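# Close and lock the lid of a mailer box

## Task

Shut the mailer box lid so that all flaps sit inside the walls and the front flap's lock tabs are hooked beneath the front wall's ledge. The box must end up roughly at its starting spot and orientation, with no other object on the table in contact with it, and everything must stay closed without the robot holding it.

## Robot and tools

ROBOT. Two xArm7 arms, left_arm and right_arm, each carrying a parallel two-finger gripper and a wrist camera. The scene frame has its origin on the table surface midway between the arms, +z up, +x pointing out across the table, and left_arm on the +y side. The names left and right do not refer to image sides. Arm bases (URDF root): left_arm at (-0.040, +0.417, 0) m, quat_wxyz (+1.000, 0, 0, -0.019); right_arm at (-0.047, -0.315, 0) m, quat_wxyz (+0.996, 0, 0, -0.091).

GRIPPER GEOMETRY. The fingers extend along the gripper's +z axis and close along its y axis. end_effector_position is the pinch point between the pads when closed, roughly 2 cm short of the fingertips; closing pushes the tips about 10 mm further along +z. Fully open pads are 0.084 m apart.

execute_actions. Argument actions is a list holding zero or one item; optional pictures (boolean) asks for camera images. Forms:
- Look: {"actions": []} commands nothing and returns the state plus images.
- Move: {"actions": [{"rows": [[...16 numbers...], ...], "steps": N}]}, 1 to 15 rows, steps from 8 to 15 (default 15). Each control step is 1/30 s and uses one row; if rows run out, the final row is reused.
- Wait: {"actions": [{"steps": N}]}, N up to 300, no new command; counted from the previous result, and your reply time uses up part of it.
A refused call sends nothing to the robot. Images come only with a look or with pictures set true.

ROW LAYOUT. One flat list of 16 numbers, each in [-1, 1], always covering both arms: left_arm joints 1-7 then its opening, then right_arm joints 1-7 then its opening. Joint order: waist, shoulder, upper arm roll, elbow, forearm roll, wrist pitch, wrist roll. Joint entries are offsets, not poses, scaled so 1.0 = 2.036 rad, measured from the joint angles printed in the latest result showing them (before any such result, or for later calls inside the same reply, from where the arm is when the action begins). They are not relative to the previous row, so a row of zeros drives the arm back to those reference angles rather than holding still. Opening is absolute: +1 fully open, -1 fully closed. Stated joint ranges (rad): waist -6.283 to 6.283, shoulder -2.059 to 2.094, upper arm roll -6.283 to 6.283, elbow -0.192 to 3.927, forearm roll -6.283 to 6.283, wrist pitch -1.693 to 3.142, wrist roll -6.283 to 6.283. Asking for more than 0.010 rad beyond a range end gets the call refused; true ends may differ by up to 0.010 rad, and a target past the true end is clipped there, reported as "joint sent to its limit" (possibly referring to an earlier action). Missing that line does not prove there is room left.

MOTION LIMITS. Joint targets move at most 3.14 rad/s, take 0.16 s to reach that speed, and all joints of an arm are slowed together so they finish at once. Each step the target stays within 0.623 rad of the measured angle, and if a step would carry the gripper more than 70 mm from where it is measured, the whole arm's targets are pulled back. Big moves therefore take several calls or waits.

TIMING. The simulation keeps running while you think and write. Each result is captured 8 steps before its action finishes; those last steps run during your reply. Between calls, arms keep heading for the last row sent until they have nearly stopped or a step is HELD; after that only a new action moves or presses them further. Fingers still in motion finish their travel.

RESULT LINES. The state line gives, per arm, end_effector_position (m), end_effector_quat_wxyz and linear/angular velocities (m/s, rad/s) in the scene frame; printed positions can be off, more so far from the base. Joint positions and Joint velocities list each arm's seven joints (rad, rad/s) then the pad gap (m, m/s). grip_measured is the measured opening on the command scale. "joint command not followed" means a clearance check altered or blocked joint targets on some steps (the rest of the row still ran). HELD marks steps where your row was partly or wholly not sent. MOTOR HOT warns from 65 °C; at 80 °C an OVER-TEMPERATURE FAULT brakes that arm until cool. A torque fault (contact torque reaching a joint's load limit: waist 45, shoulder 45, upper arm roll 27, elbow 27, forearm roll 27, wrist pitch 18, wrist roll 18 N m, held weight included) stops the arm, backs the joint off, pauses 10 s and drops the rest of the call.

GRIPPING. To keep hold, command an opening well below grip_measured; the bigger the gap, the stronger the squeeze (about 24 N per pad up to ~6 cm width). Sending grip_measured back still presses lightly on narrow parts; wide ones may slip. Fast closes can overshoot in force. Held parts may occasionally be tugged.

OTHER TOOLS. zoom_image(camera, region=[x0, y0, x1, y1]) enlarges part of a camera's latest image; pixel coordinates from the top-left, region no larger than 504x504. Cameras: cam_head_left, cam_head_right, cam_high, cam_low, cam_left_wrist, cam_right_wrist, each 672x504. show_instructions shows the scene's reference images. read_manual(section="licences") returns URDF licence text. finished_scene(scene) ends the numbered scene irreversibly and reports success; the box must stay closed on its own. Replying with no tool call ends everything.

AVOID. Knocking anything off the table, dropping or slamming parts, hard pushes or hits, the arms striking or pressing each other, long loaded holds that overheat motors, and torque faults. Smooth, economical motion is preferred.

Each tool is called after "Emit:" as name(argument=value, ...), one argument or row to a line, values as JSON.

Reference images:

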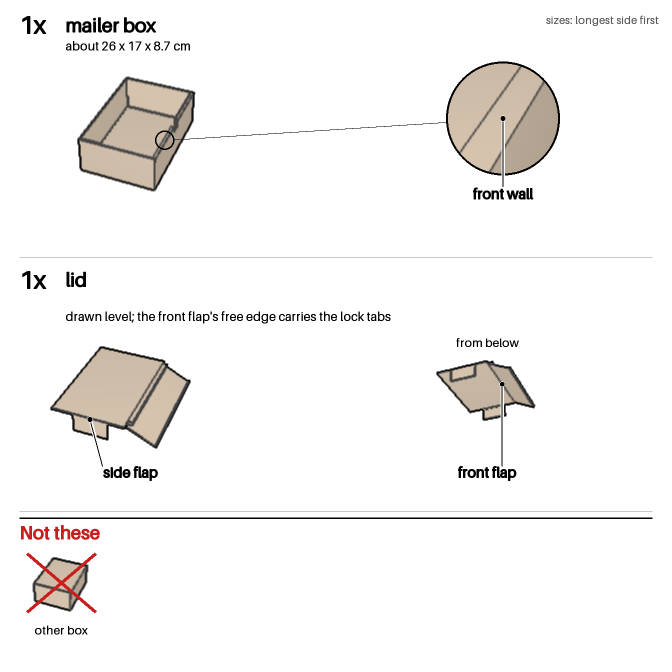

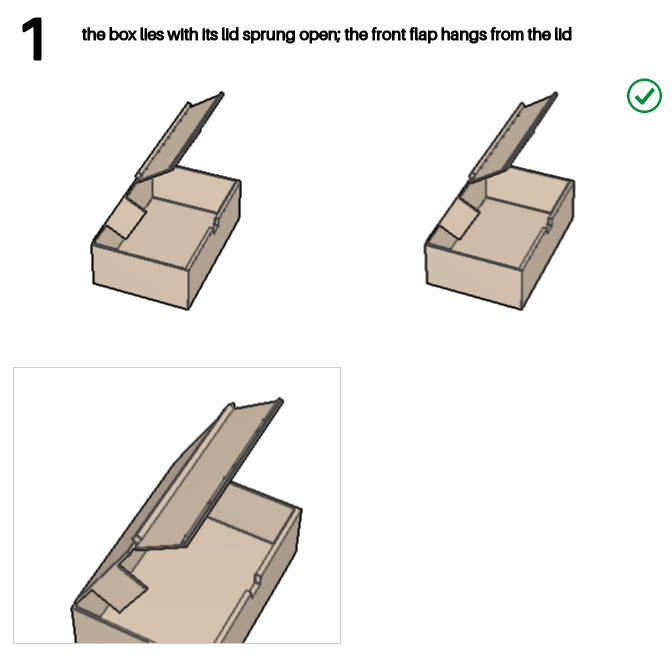

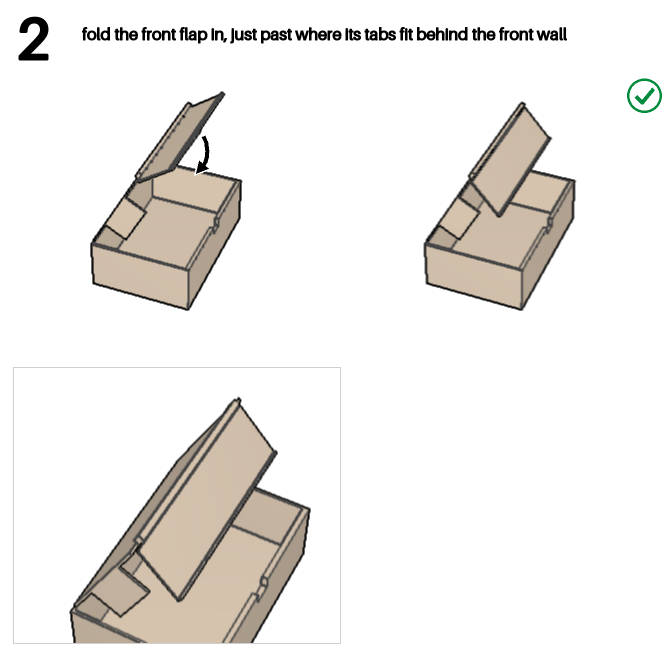

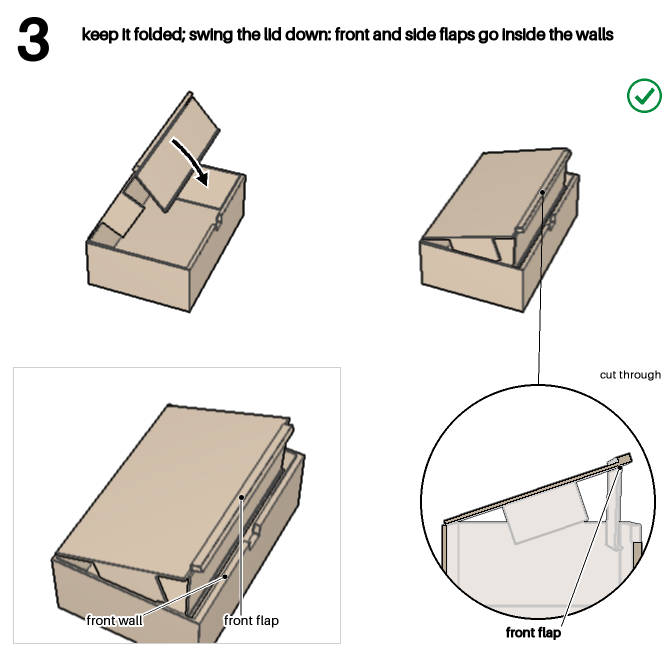

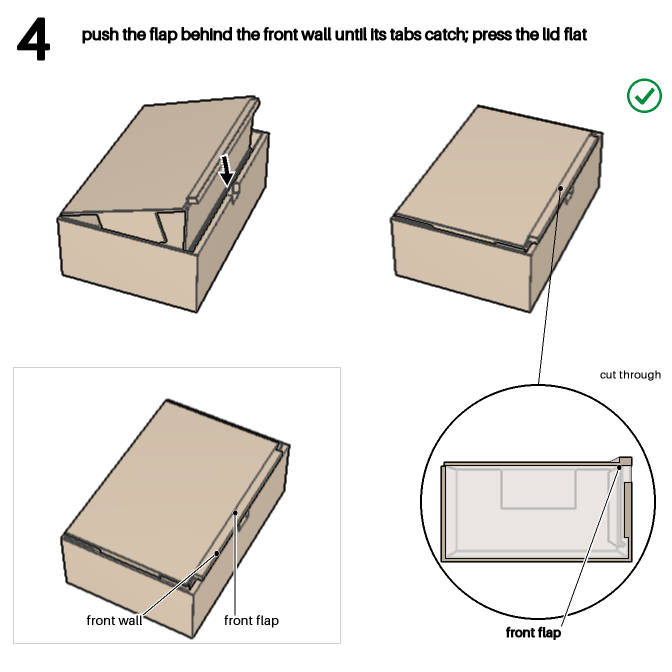

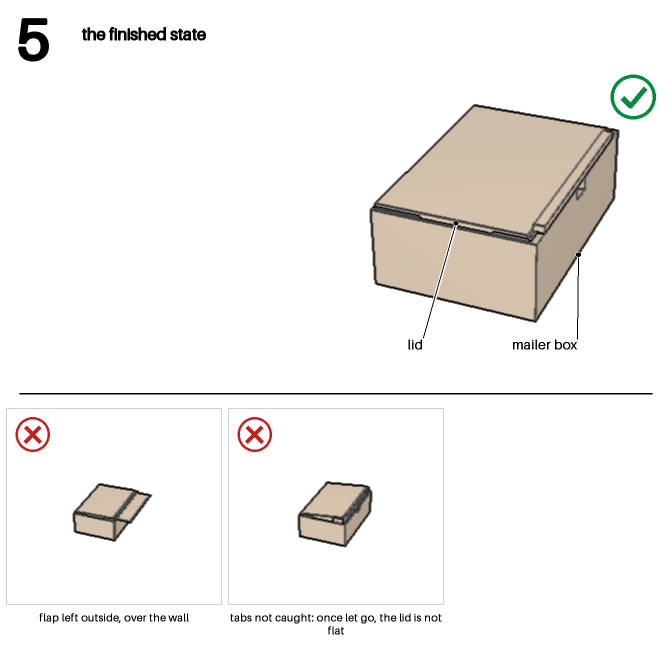

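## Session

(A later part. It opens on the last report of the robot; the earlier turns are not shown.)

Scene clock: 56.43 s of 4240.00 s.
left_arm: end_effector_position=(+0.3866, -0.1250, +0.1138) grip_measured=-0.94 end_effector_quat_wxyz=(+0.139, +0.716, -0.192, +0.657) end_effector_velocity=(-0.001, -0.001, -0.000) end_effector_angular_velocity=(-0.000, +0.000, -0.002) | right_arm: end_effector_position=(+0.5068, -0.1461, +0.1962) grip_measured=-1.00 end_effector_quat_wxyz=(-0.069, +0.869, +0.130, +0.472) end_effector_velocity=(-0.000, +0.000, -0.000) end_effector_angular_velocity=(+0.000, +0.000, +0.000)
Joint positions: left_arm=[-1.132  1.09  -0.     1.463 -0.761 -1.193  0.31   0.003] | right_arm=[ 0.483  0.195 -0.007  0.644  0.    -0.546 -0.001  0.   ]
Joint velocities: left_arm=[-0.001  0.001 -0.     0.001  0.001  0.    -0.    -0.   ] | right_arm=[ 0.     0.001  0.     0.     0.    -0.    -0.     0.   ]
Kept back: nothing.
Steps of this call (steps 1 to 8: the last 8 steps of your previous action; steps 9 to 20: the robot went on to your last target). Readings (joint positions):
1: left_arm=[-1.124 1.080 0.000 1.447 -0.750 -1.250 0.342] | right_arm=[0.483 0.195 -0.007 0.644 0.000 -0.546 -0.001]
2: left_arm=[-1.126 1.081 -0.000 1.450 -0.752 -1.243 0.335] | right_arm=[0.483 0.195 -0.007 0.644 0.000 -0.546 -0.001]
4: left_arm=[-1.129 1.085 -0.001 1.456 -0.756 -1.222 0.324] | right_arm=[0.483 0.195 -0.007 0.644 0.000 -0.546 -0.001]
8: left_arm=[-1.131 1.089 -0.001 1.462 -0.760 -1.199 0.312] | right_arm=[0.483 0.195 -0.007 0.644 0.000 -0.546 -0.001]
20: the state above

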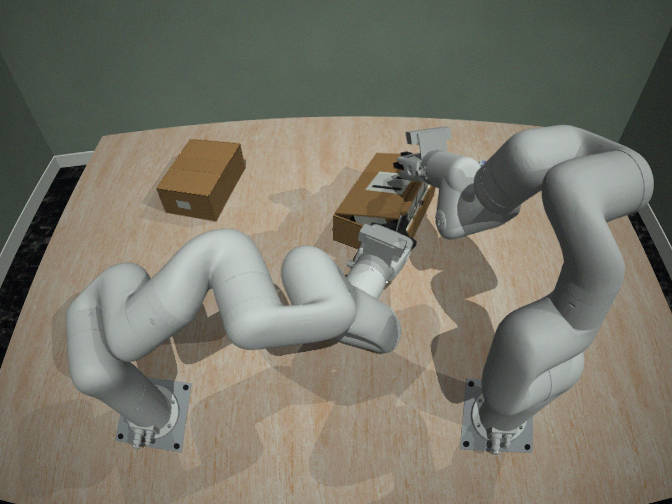

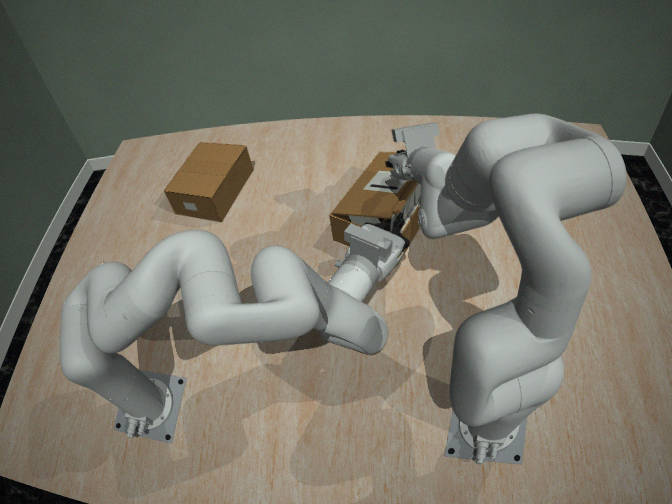

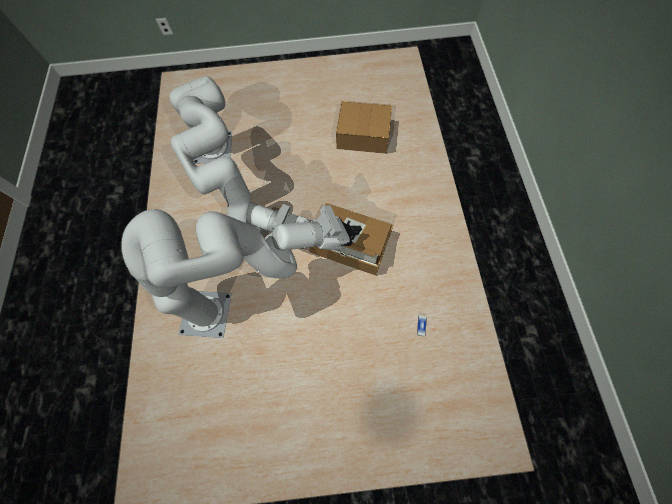

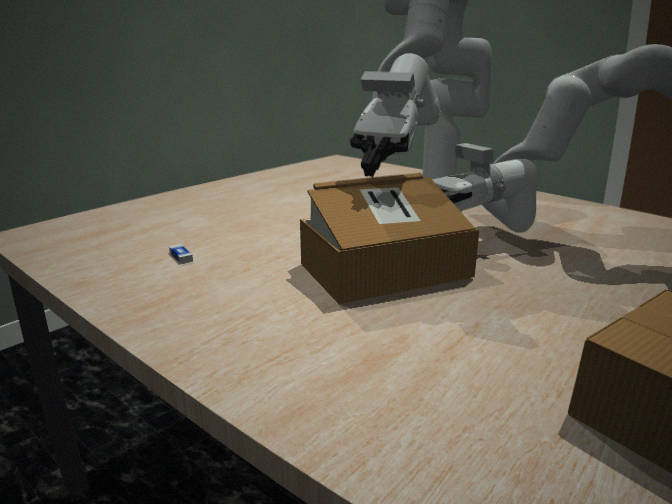

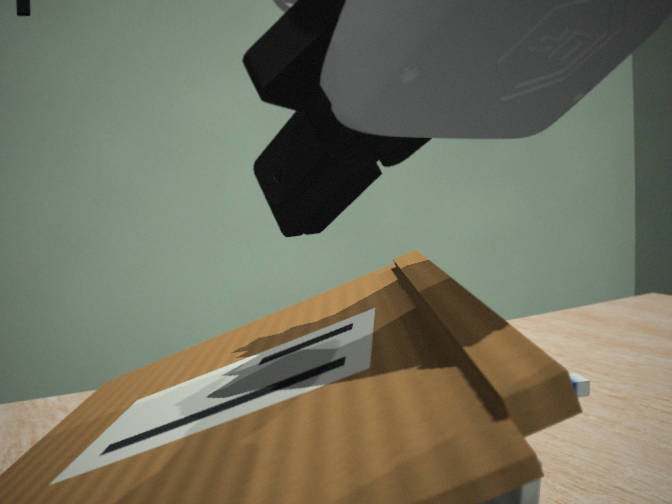

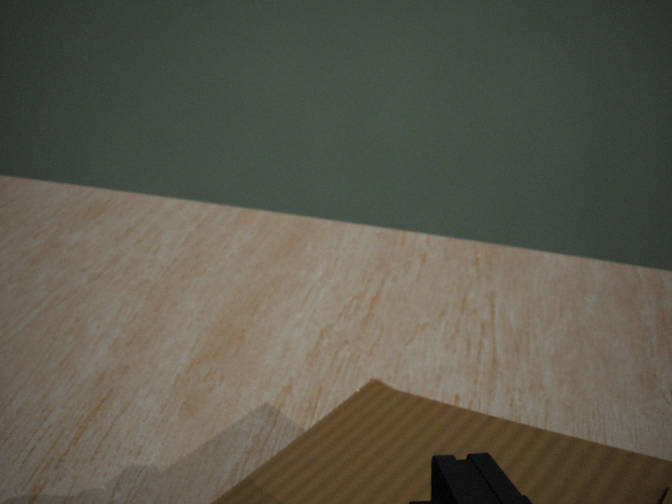

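Emit:
execute_actions(
  actions=[
    {"rows":[[0,0,0,0,0,0,0,-1,0,0.058,0,0,0,-0.058,0,-1]]},
  ],
)

Emit:
execute_actions(
  actions=[
    {"rows":[[0,0,0,0,0,0,0,-0.8,0,0.003,0,0,0,-0.003,0,-1]],"steps":10},
  ],
)

Emit:
execute_actions(
  actions=[
    {"rows":[[-0.048,-0.047,0,-0.115,-0.038,-0.06,-0.03,-0.8,0,0,0,0,0,0,0,-1]]},
  ],
)

Emit:
execute_actions(
  actions=[
    {"rows":[[0,0,0,0,0,0,0,-0.8,0,0.025,0,0.003,0,-0.022,0,-1],[0,0,0,0,0,0,0,-0.8,0,0.025,0,0.003,0,-0.022,0,-1],[0,0,0,0,0,0,0,-0.8,0,0.025,0,0.003,0,-0.022,0,-1],[0,0,0,0,0,0,0,-0.8,0,0.025,0,0.003,0,-0.022,0,-1],[0,0,0,0,0,0,0,-0.8,0,0.05,0,0.006,0,-0.044,0,-1],[0,0,0,0,0,0,0,-0.8,0,0.05,0,0.006,0,-0.044,0,-1],[0,0,0,0,0,0,0,-0.8,0,0.05,0,0.006,0,-0.044,0,-1],[0,0,0,0,0,0,0,-0.8,0,0.05,0,0.006,0,-0.044,0,-1],[0,0,0,0,0,0,0,-0.8,0,0.074,0,0.009,0,-0.065,0,-1]]},
  ],
)

Emit:
execute_actions(
  actions=[
    {"steps":20},
  ],
)

Emit:
execute_actions(
  actions=[
    {"rows":[[0,0,0,0,0,0,0,-0.8,0,-0.06,0,0,0,0.06,0,-1]]},
  ],
)

Emit:
execute_actions(
  actions=[
    {"steps":20},
  ],
  pictures=true,
)

Scene clock: 57.37 s of 4240.00 s.
left_arm: end_effector_position=(+0.3865, -0.1251, +0.1135) grip_measured=-0.94 end_effector_quat_wxyz=(+0.139, +0.716, -0.192, +0.657) end_effector_velocity=(-0.004, -0.001, -0.033) end_effector_angular_velocity=(+0.046, +0.084, -0.016) | right_arm: end_effector_position=(+0.5036, -0.1470, +0.1592) grip_measured=-1.00 end_effector_quat_wxyz=(-0.069, +0.871, +0.131, +0.469) end_effector_velocity=(-0.005, -0.005, -0.075) end_effector_angular_velocity=(+0.008, -0.041, -0.006)
Joint positions: left_arm=[-1.132  1.09  -0.001  1.463 -0.761 -1.192  0.31   0.003] | right_arm=[ 0.483  0.3   -0.006  0.641  0.    -0.646 -0.001  0.   ]
Joint velocities: left_arm=[ 0.005  0.01  -0.018 -0.017 -0.004  0.066  0.001 -0.001] | right_arm=[ 0.     0.263 -0.005 -0.003  0.004 -0.307 -0.003  0.   ]
Steps of this call (steps 1 to 15: the robot went on to your last target; steps 16 to 21: nothing new was sent; steps 22 to 28: the first 7 steps of this action). Readings (joint positions):
22: left_arm=[-1.132 1.090 -0.000 1.463 -0.761 -1.193 0.310] | right_arm=[0.483 0.196 -0.007 0.644 0.000 -0.547 -0.001]
23: left_arm=[-1.132 1.090 -0.000 1.463 -0.761 -1.193 0.310] | right_arm=[0.483 0.201 -0.007 0.645 0.000 -0.555 -0.001]
25: left_arm=[-1.132 1.090 -0.000 1.463 -0.761 -1.193 0.310] | right_arm=[0.483 0.242 -0.007 0.648 0.000 -0.599 -0.001]
28: the state above

Scene clock: 57.70 s of 4240.00 s.
left_arm: end_effector_position=(+0.3865, -0.1250, +0.1135) grip_measured=-0.90 end_effector_quat_wxyz=(+0.139, +0.716, -0.192, +0.657) end_effector_velocity=(+0.000, -0.002, +0.009) end_effector_angular_velocity=(-0.014, -0.013, -0.001) | right_arm: end_effector_position=(+0.5052, -0.1464, +0.1585) grip_measured=-1.00 end_effector_quat_wxyz=(-0.069, +0.868, +0.130, +0.473) end_effector_velocity=(-0.004, -0.004, -0.021) end_effector_angular_velocity=(-0.007, +0.020, -0.004)
Joint positions: left_arm=[-1.132  1.09  -0.001  1.463 -0.761 -1.193  0.31   0.004] | right_arm=[ 0.484  0.313 -0.006  0.645  0.    -0.666 -0.001  0.   ]
Joint velocities: left_arm=[ 0.    -0.007 -0.001  0.005  0.003 -0.008  0.001  0.059] | right_arm=[-0.003  0.044 -0.002 -0.007  0.    -0.031 -0.     0.   ]
Steps of this call (steps 1 to 8: the last 8 steps of your previous action; steps 9 to 10: the first 2 steps of this action, its rows measured from where the robot was after step 8). Readings (joint positions):
8: left_arm=[-1.132 1.090 -0.001 1.463 -0.761 -1.192 0.310] | right_arm=[0.484 0.312 -0.006 0.645 0.000 -0.664 -0.001]
9: left_arm=[-1.132 1.090 -0.001 1.463 -0.761 -1.192 0.310] | right_arm=[0.484 0.312 -0.006 0.645 0.000 -0.665 -0.001]
10: the state above

Scene clock: 58.20 s of 4240.00 s.
left_arm: end_effector_position=(+0.3363, -0.1035, +0.1156) grip_measured=-0.82 end_effector_quat_wxyz=(+0.132, +0.716, -0.195, +0.657) end_effector_velocity=(-0.301, +0.057, +0.000) end_effector_angular_velocity=(+0.059, +0.031, -0.138) | right_arm: end_effector_position=(+0.5048, -0.1466, +0.1565) grip_measured=-1.00 end_effector_quat_wxyz=(-0.069, +0.869, +0.130, +0.473) end_effector_velocity=(-0.000, +0.001, -0.000) end_effector_angular_velocity=(-0.000, +0.000, +0.001)
Joint positions: left_arm=[-1.21   1.015 -0.003  1.28  -0.821 -1.288  0.262  0.008] | right_arm=[ 0.483  0.318 -0.006  0.645  0.    -0.67  -0.001  0.   ]
Joint velocities: left_arm=[-0.424 -0.332 -0.115 -0.825 -0.256 -0.419 -0.203 -0.   ] | right_arm=[ 0.002 -0.    -0.001 -0.     0.    -0.     0.     0.   ]
Steps of this call (steps 1 to 8: the last 8 steps of your previous action; steps 9 to 15: the first 7 steps of this action, its rows measured from where the robot was after step 8). Readings (joint positions):
8: left_arm=[-1.132 1.090 -0.001 1.464 -0.761 -1.193 0.310] | right_arm=[0.483 0.318 -0.007 0.645 0.000 -0.670 -0.001]
9: left_arm=[-1.132 1.090 -0.000 1.463 -0.761 -1.193 0.309] | right_arm=[0.483 0.318 -0.006 0.645 0.000 -0.670 -0.001]
10: left_arm=[-1.134 1.087 0.000 1.456 -0.763 -1.197 0.307] | right_arm=[0.483 0.318 -0.006 0.645 0.000 -0.670 -0.001]
12: left_arm=[-1.155 1.064 0.004 1.400 -0.782 -1.227 0.292] | right_arm=[0.483 0.318 -0.006 0.645 0.000 -0.670 -0.001]
15: the state above

Scene clock: 58.70 s of 4240.00 s.
left_arm: end_effector_position=(+0.3272, -0.0943, +0.1186) grip_measured=-0.82 end_effector_quat_wxyz=(+0.128, +0.714, -0.194, +0.661) end_effector_velocity=(+0.002, +0.001, +0.001) end_effector_angular_velocity=(+0.001, -0.002, +0.003) | right_arm: end_effector_position=(+0.5044, -0.1470, +0.1381) grip_measured=-1.00 end_effector_quat_wxyz=(-0.069, +0.869, +0.130, +0.473) end_effector_velocity=(-0.006, +0.000, -0.128) end_effector_angular_velocity=(-0.003, +0.003, +0.004)
Joint positions: left_arm=[-1.228  0.995  0.002  1.232 -0.838 -1.314  0.249  0.008] | right_arm=[ 0.483  0.379 -0.007  0.652  0.    -0.724 -0.001  0.   ]
Joint velocities: left_arm=[ 0.001 -0.     0.003  0.001 -0.001  0.001  0.001  0.   ] | right_arm=[ 0.002  0.423  0.001  0.06   0.    -0.359  0.     0.   ]
Steps of this call (steps 1 to 8: the last 8 steps of your previous action; steps 9 to 15: the first 7 steps of this action, its rows measured from where the robot was after step 8). Readings (joint positions):
8: left_arm=[-1.228 0.995 0.001 1.231 -0.838 -1.314 0.249] | right_arm=[0.483 0.318 -0.006 0.645 0.000 -0.670 -0.001]
9: left_arm=[-1.228 0.995 0.001 1.231 -0.838 -1.314 0.249] | right_arm=[0.483 0.318 -0.006 0.645 0.000 -0.671 -0.001]
10: left_arm=[-1.228 0.995 0.001 1.231 -0.838 -1.314 0.249] | right_arm=[0.483 0.323 -0.007 0.646 0.000 -0.676 -0.001]
12: left_arm=[-1.228 0.995 0.001 1.231 -0.838 -1.314 0.249] | right_arm=[0.483 0.345 -0.007 0.649 0.000 -0.695 -0.001]
15: the state above

Scene clock: 59.37 s of 4240.00 s.
left_arm: end_effector_position=(+0.3270, -0.0944, +0.1186) grip_measured=-0.82 end_effector_quat_wxyz=(+0.128, +0.714, -0.194, +0.661) end_effector_velocity=(-0.000, -0.000, -0.000) end_effector_angular_velocity=(-0.001, +0.001, -0.001) | right_arm: end_effector_position=(+0.5031, -0.1472, +0.1140) grip_measured=-1.00 end_effector_quat_wxyz=(-0.069, +0.867, +0.130, +0.476) end_effector_velocity=(-0.001, +0.001, -0.002) end_effector_angular_velocity=(-0.001, +0.004, +0.002)
Joint positions: left_arm=[-1.228  0.995  0.001  1.231 -0.838 -1.314  0.249  0.008] | right_arm=[ 0.483  0.466 -0.006  0.665  0.    -0.805 -0.001  0.   ]
Joint velocities: left_arm=[ 0.     0.    -0.    -0.     0.001 -0.    -0.001  0.   ] | right_arm=[ 0.002  0.002 -0.    -0.001 -0.     0.002 -0.     0.   ]
Kept back: nothing.
Steps of this call (steps 1 to 8: the last 8 steps of your previous action; steps 9 to 20: the robot went on to your last target). Readings (joint positions):
1: left_arm=[-1.227 0.995 0.002 1.232 -0.838 -1.314 0.249] | right_arm=[0.483 0.393 -0.007 0.653 0.000 -0.735 -0.001]
2: left_arm=[-1.228 0.995 0.002 1.232 -0.838 -1.314 0.249] | right_arm=[0.483 0.404 -0.007 0.654 0.000 -0.744 -0.001]
4: left_arm=[-1.228 0.995 0.002 1.231 -0.838 -1.314 0.249] | right_arm=[0.483 0.429 -0.007 0.658 0.000 -0.768 -0.001]
8: left_arm=[-1.228 0.995 0.001 1.231 -0.838 -1.314 0.249] | right_arm=[0.483 0.460 -0.006 0.664 0.000 -0.798 -0.001]
20: the state above

Scene clock: 59.60 s of 4240.00 s.
left_arm: end_effector_position=(+0.3270, -0.0944, +0.1186) grip_measured=-0.82 end_effector_quat_wxyz=(+0.128, +0.714, -0.194, +0.661) end_effector_velocity=(-0.000, +0.000, -0.000) end_effector_angular_velocity=(-0.000, +0.001, -0.000) | right_arm: end_effector_position=(+0.5077, -0.1458, +0.1438) grip_measured=-1.00 end_effector_quat_wxyz=(-0.069, +0.869, +0.131, +0.472) end_effector_velocity=(+0.051, +0.014, +0.163) end_effector_angular_velocity=(+0.051, -0.162, -0.004)
Joint positions: left_arm=[-1.228  0.995  0.001  1.231 -0.838 -1.314  0.249  0.008] | right_arm=[ 0.483  0.365 -0.007  0.662  0.    -0.697 -0.001  0.   ]
Joint velocities: left_arm=[ 0.001 -0.    -0.001 -0.     0.    -0.    -0.    -0.   ] | right_arm=[-0.001 -0.326 -0.002  0.078  0.     0.233  0.001  0.   ]
Steps of this call (steps 1 to 7: the first 7 steps of this action). Readings (joint positions):
1: left_arm=[-1.228 0.995 0.001 1.231 -0.838 -1.314 0.249] | right_arm=[0.483 0.466 -0.006 0.665 0.000 -0.804 -0.001]
2: left_arm=[-1.228 0.995 0.001 1.231 -0.838 -1.314 0.249] | right_arm=[0.483 0.460 -0.006 0.665 0.000 -0.796 -0.001]
4: left_arm=[-1.228 0.995 0.001 1.231 -0.838 -1.314 0.249] | right_arm=[0.484 0.423 -0.006 0.658 0.000 -0.747 -0.001]
7: the state above

Scene clock: 60.27 s of 4240.00 s.
left_arm: end_effector_position=(+0.3270, -0.0944, +0.1186) grip_measured=-0.82 end_effector_quat_wxyz=(+0.128, +0.714, -0.194, +0.661) end_effector_velocity=(-0.000, -0.000, +0.000) end_effector_angular_velocity=(-0.000, -0.000, -0.000) | right_arm: end_effector_position=(+0.5103, -0.1450, +0.1537) grip_measured=-1.00 end_effector_quat_wxyz=(-0.070, +0.867, +0.130, +0.476) end_effector_velocity=(+0.000, -0.000, +0.001) end_effector_angular_velocity=(+0.001, -0.002, -0.001)
Joint positions: left_arm=[-1.228  0.995  0.001  1.231 -0.838 -1.314  0.249  0.008] | right_arm=[ 0.483  0.344 -0.006  0.665  0.    -0.683 -0.001  0.   ]
Joint velocities: left_arm=[-0.    -0.    -0.     0.001  0.     0.     0.001  0.   ] | right_arm=[-0.    -0.002  0.     0.     0.    -0.     0.     0.   ]
Kept back: nothing.
Steps of this call (steps 1 to 8: the last 8 steps of your previous action; steps 9 to 20: the robot went on to your last target). Readings (joint positions):
1: left_arm=[-1.228 0.995 0.001 1.231 -0.838 -1.314 0.249] | right_arm=[0.483 0.356 -0.007 0.664 0.000 -0.691 -0.001]
2: left_arm=[-1.228 0.995 0.001 1.231 -0.838 -1.314 0.249] | right_arm=[0.483 0.352 -0.007 0.664 0.000 -0.687 -0.001]
4: left_arm=[-1.228 0.995 0.001 1.231 -0.838 -1.314 0.249] | right_arm=[0.483 0.348 -0.006 0.663 0.000 -0.683 -0.001]
8: left_arm=[-1.228 0.995 0.001 1.231 -0.838 -1.314 0.249] | right_arm=[0.483 0.346 -0.006 0.664 0.000 -0.682 -0.001]
20: the state above

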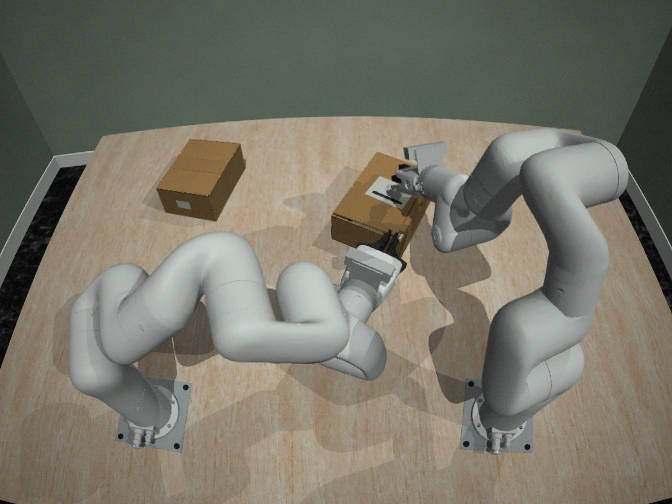

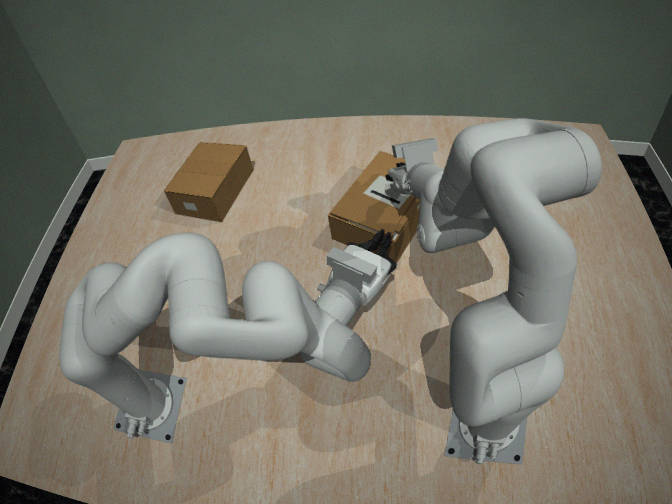

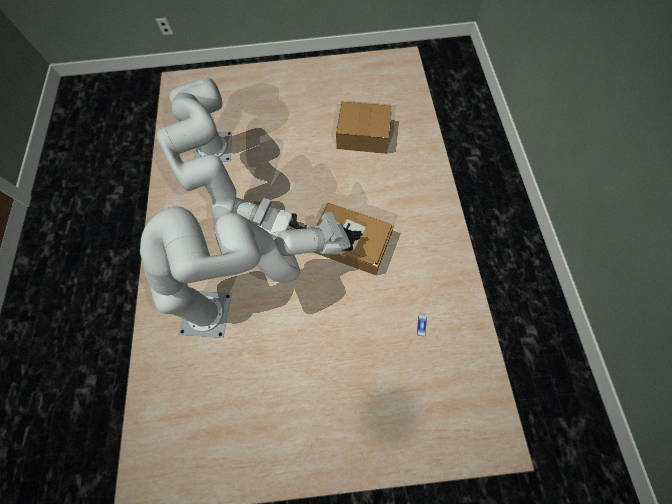

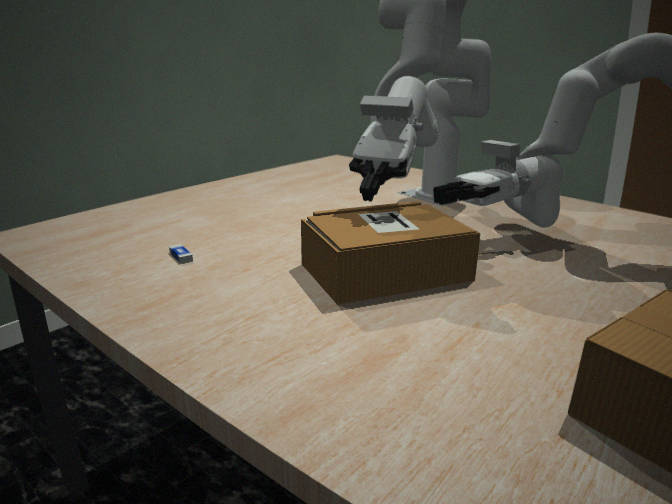

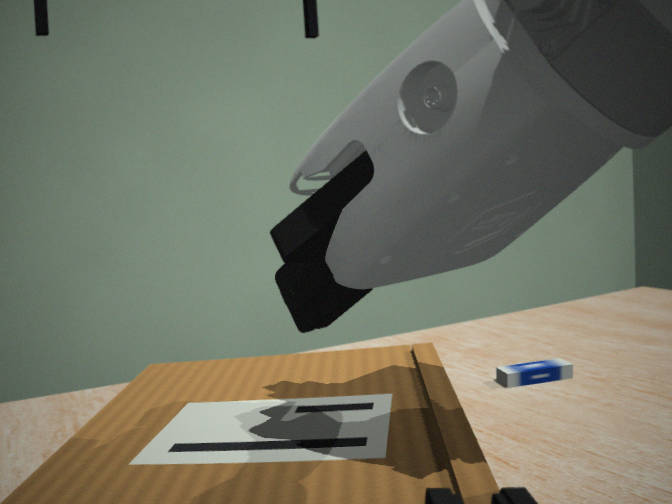

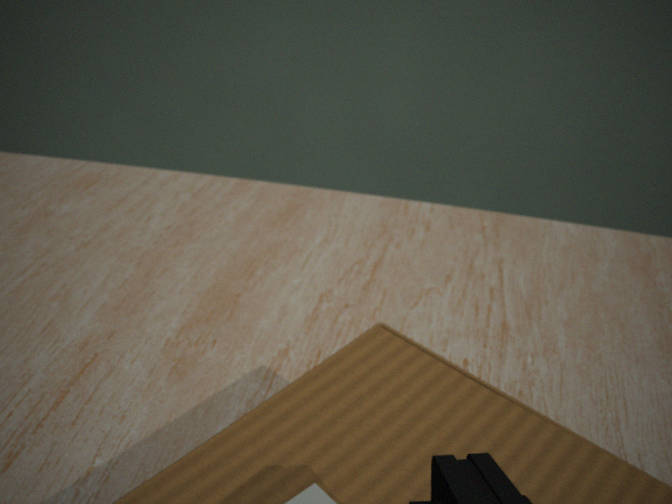

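Emit:
finished_scene(
  scene=1,
)

The scene is finished: the task was done.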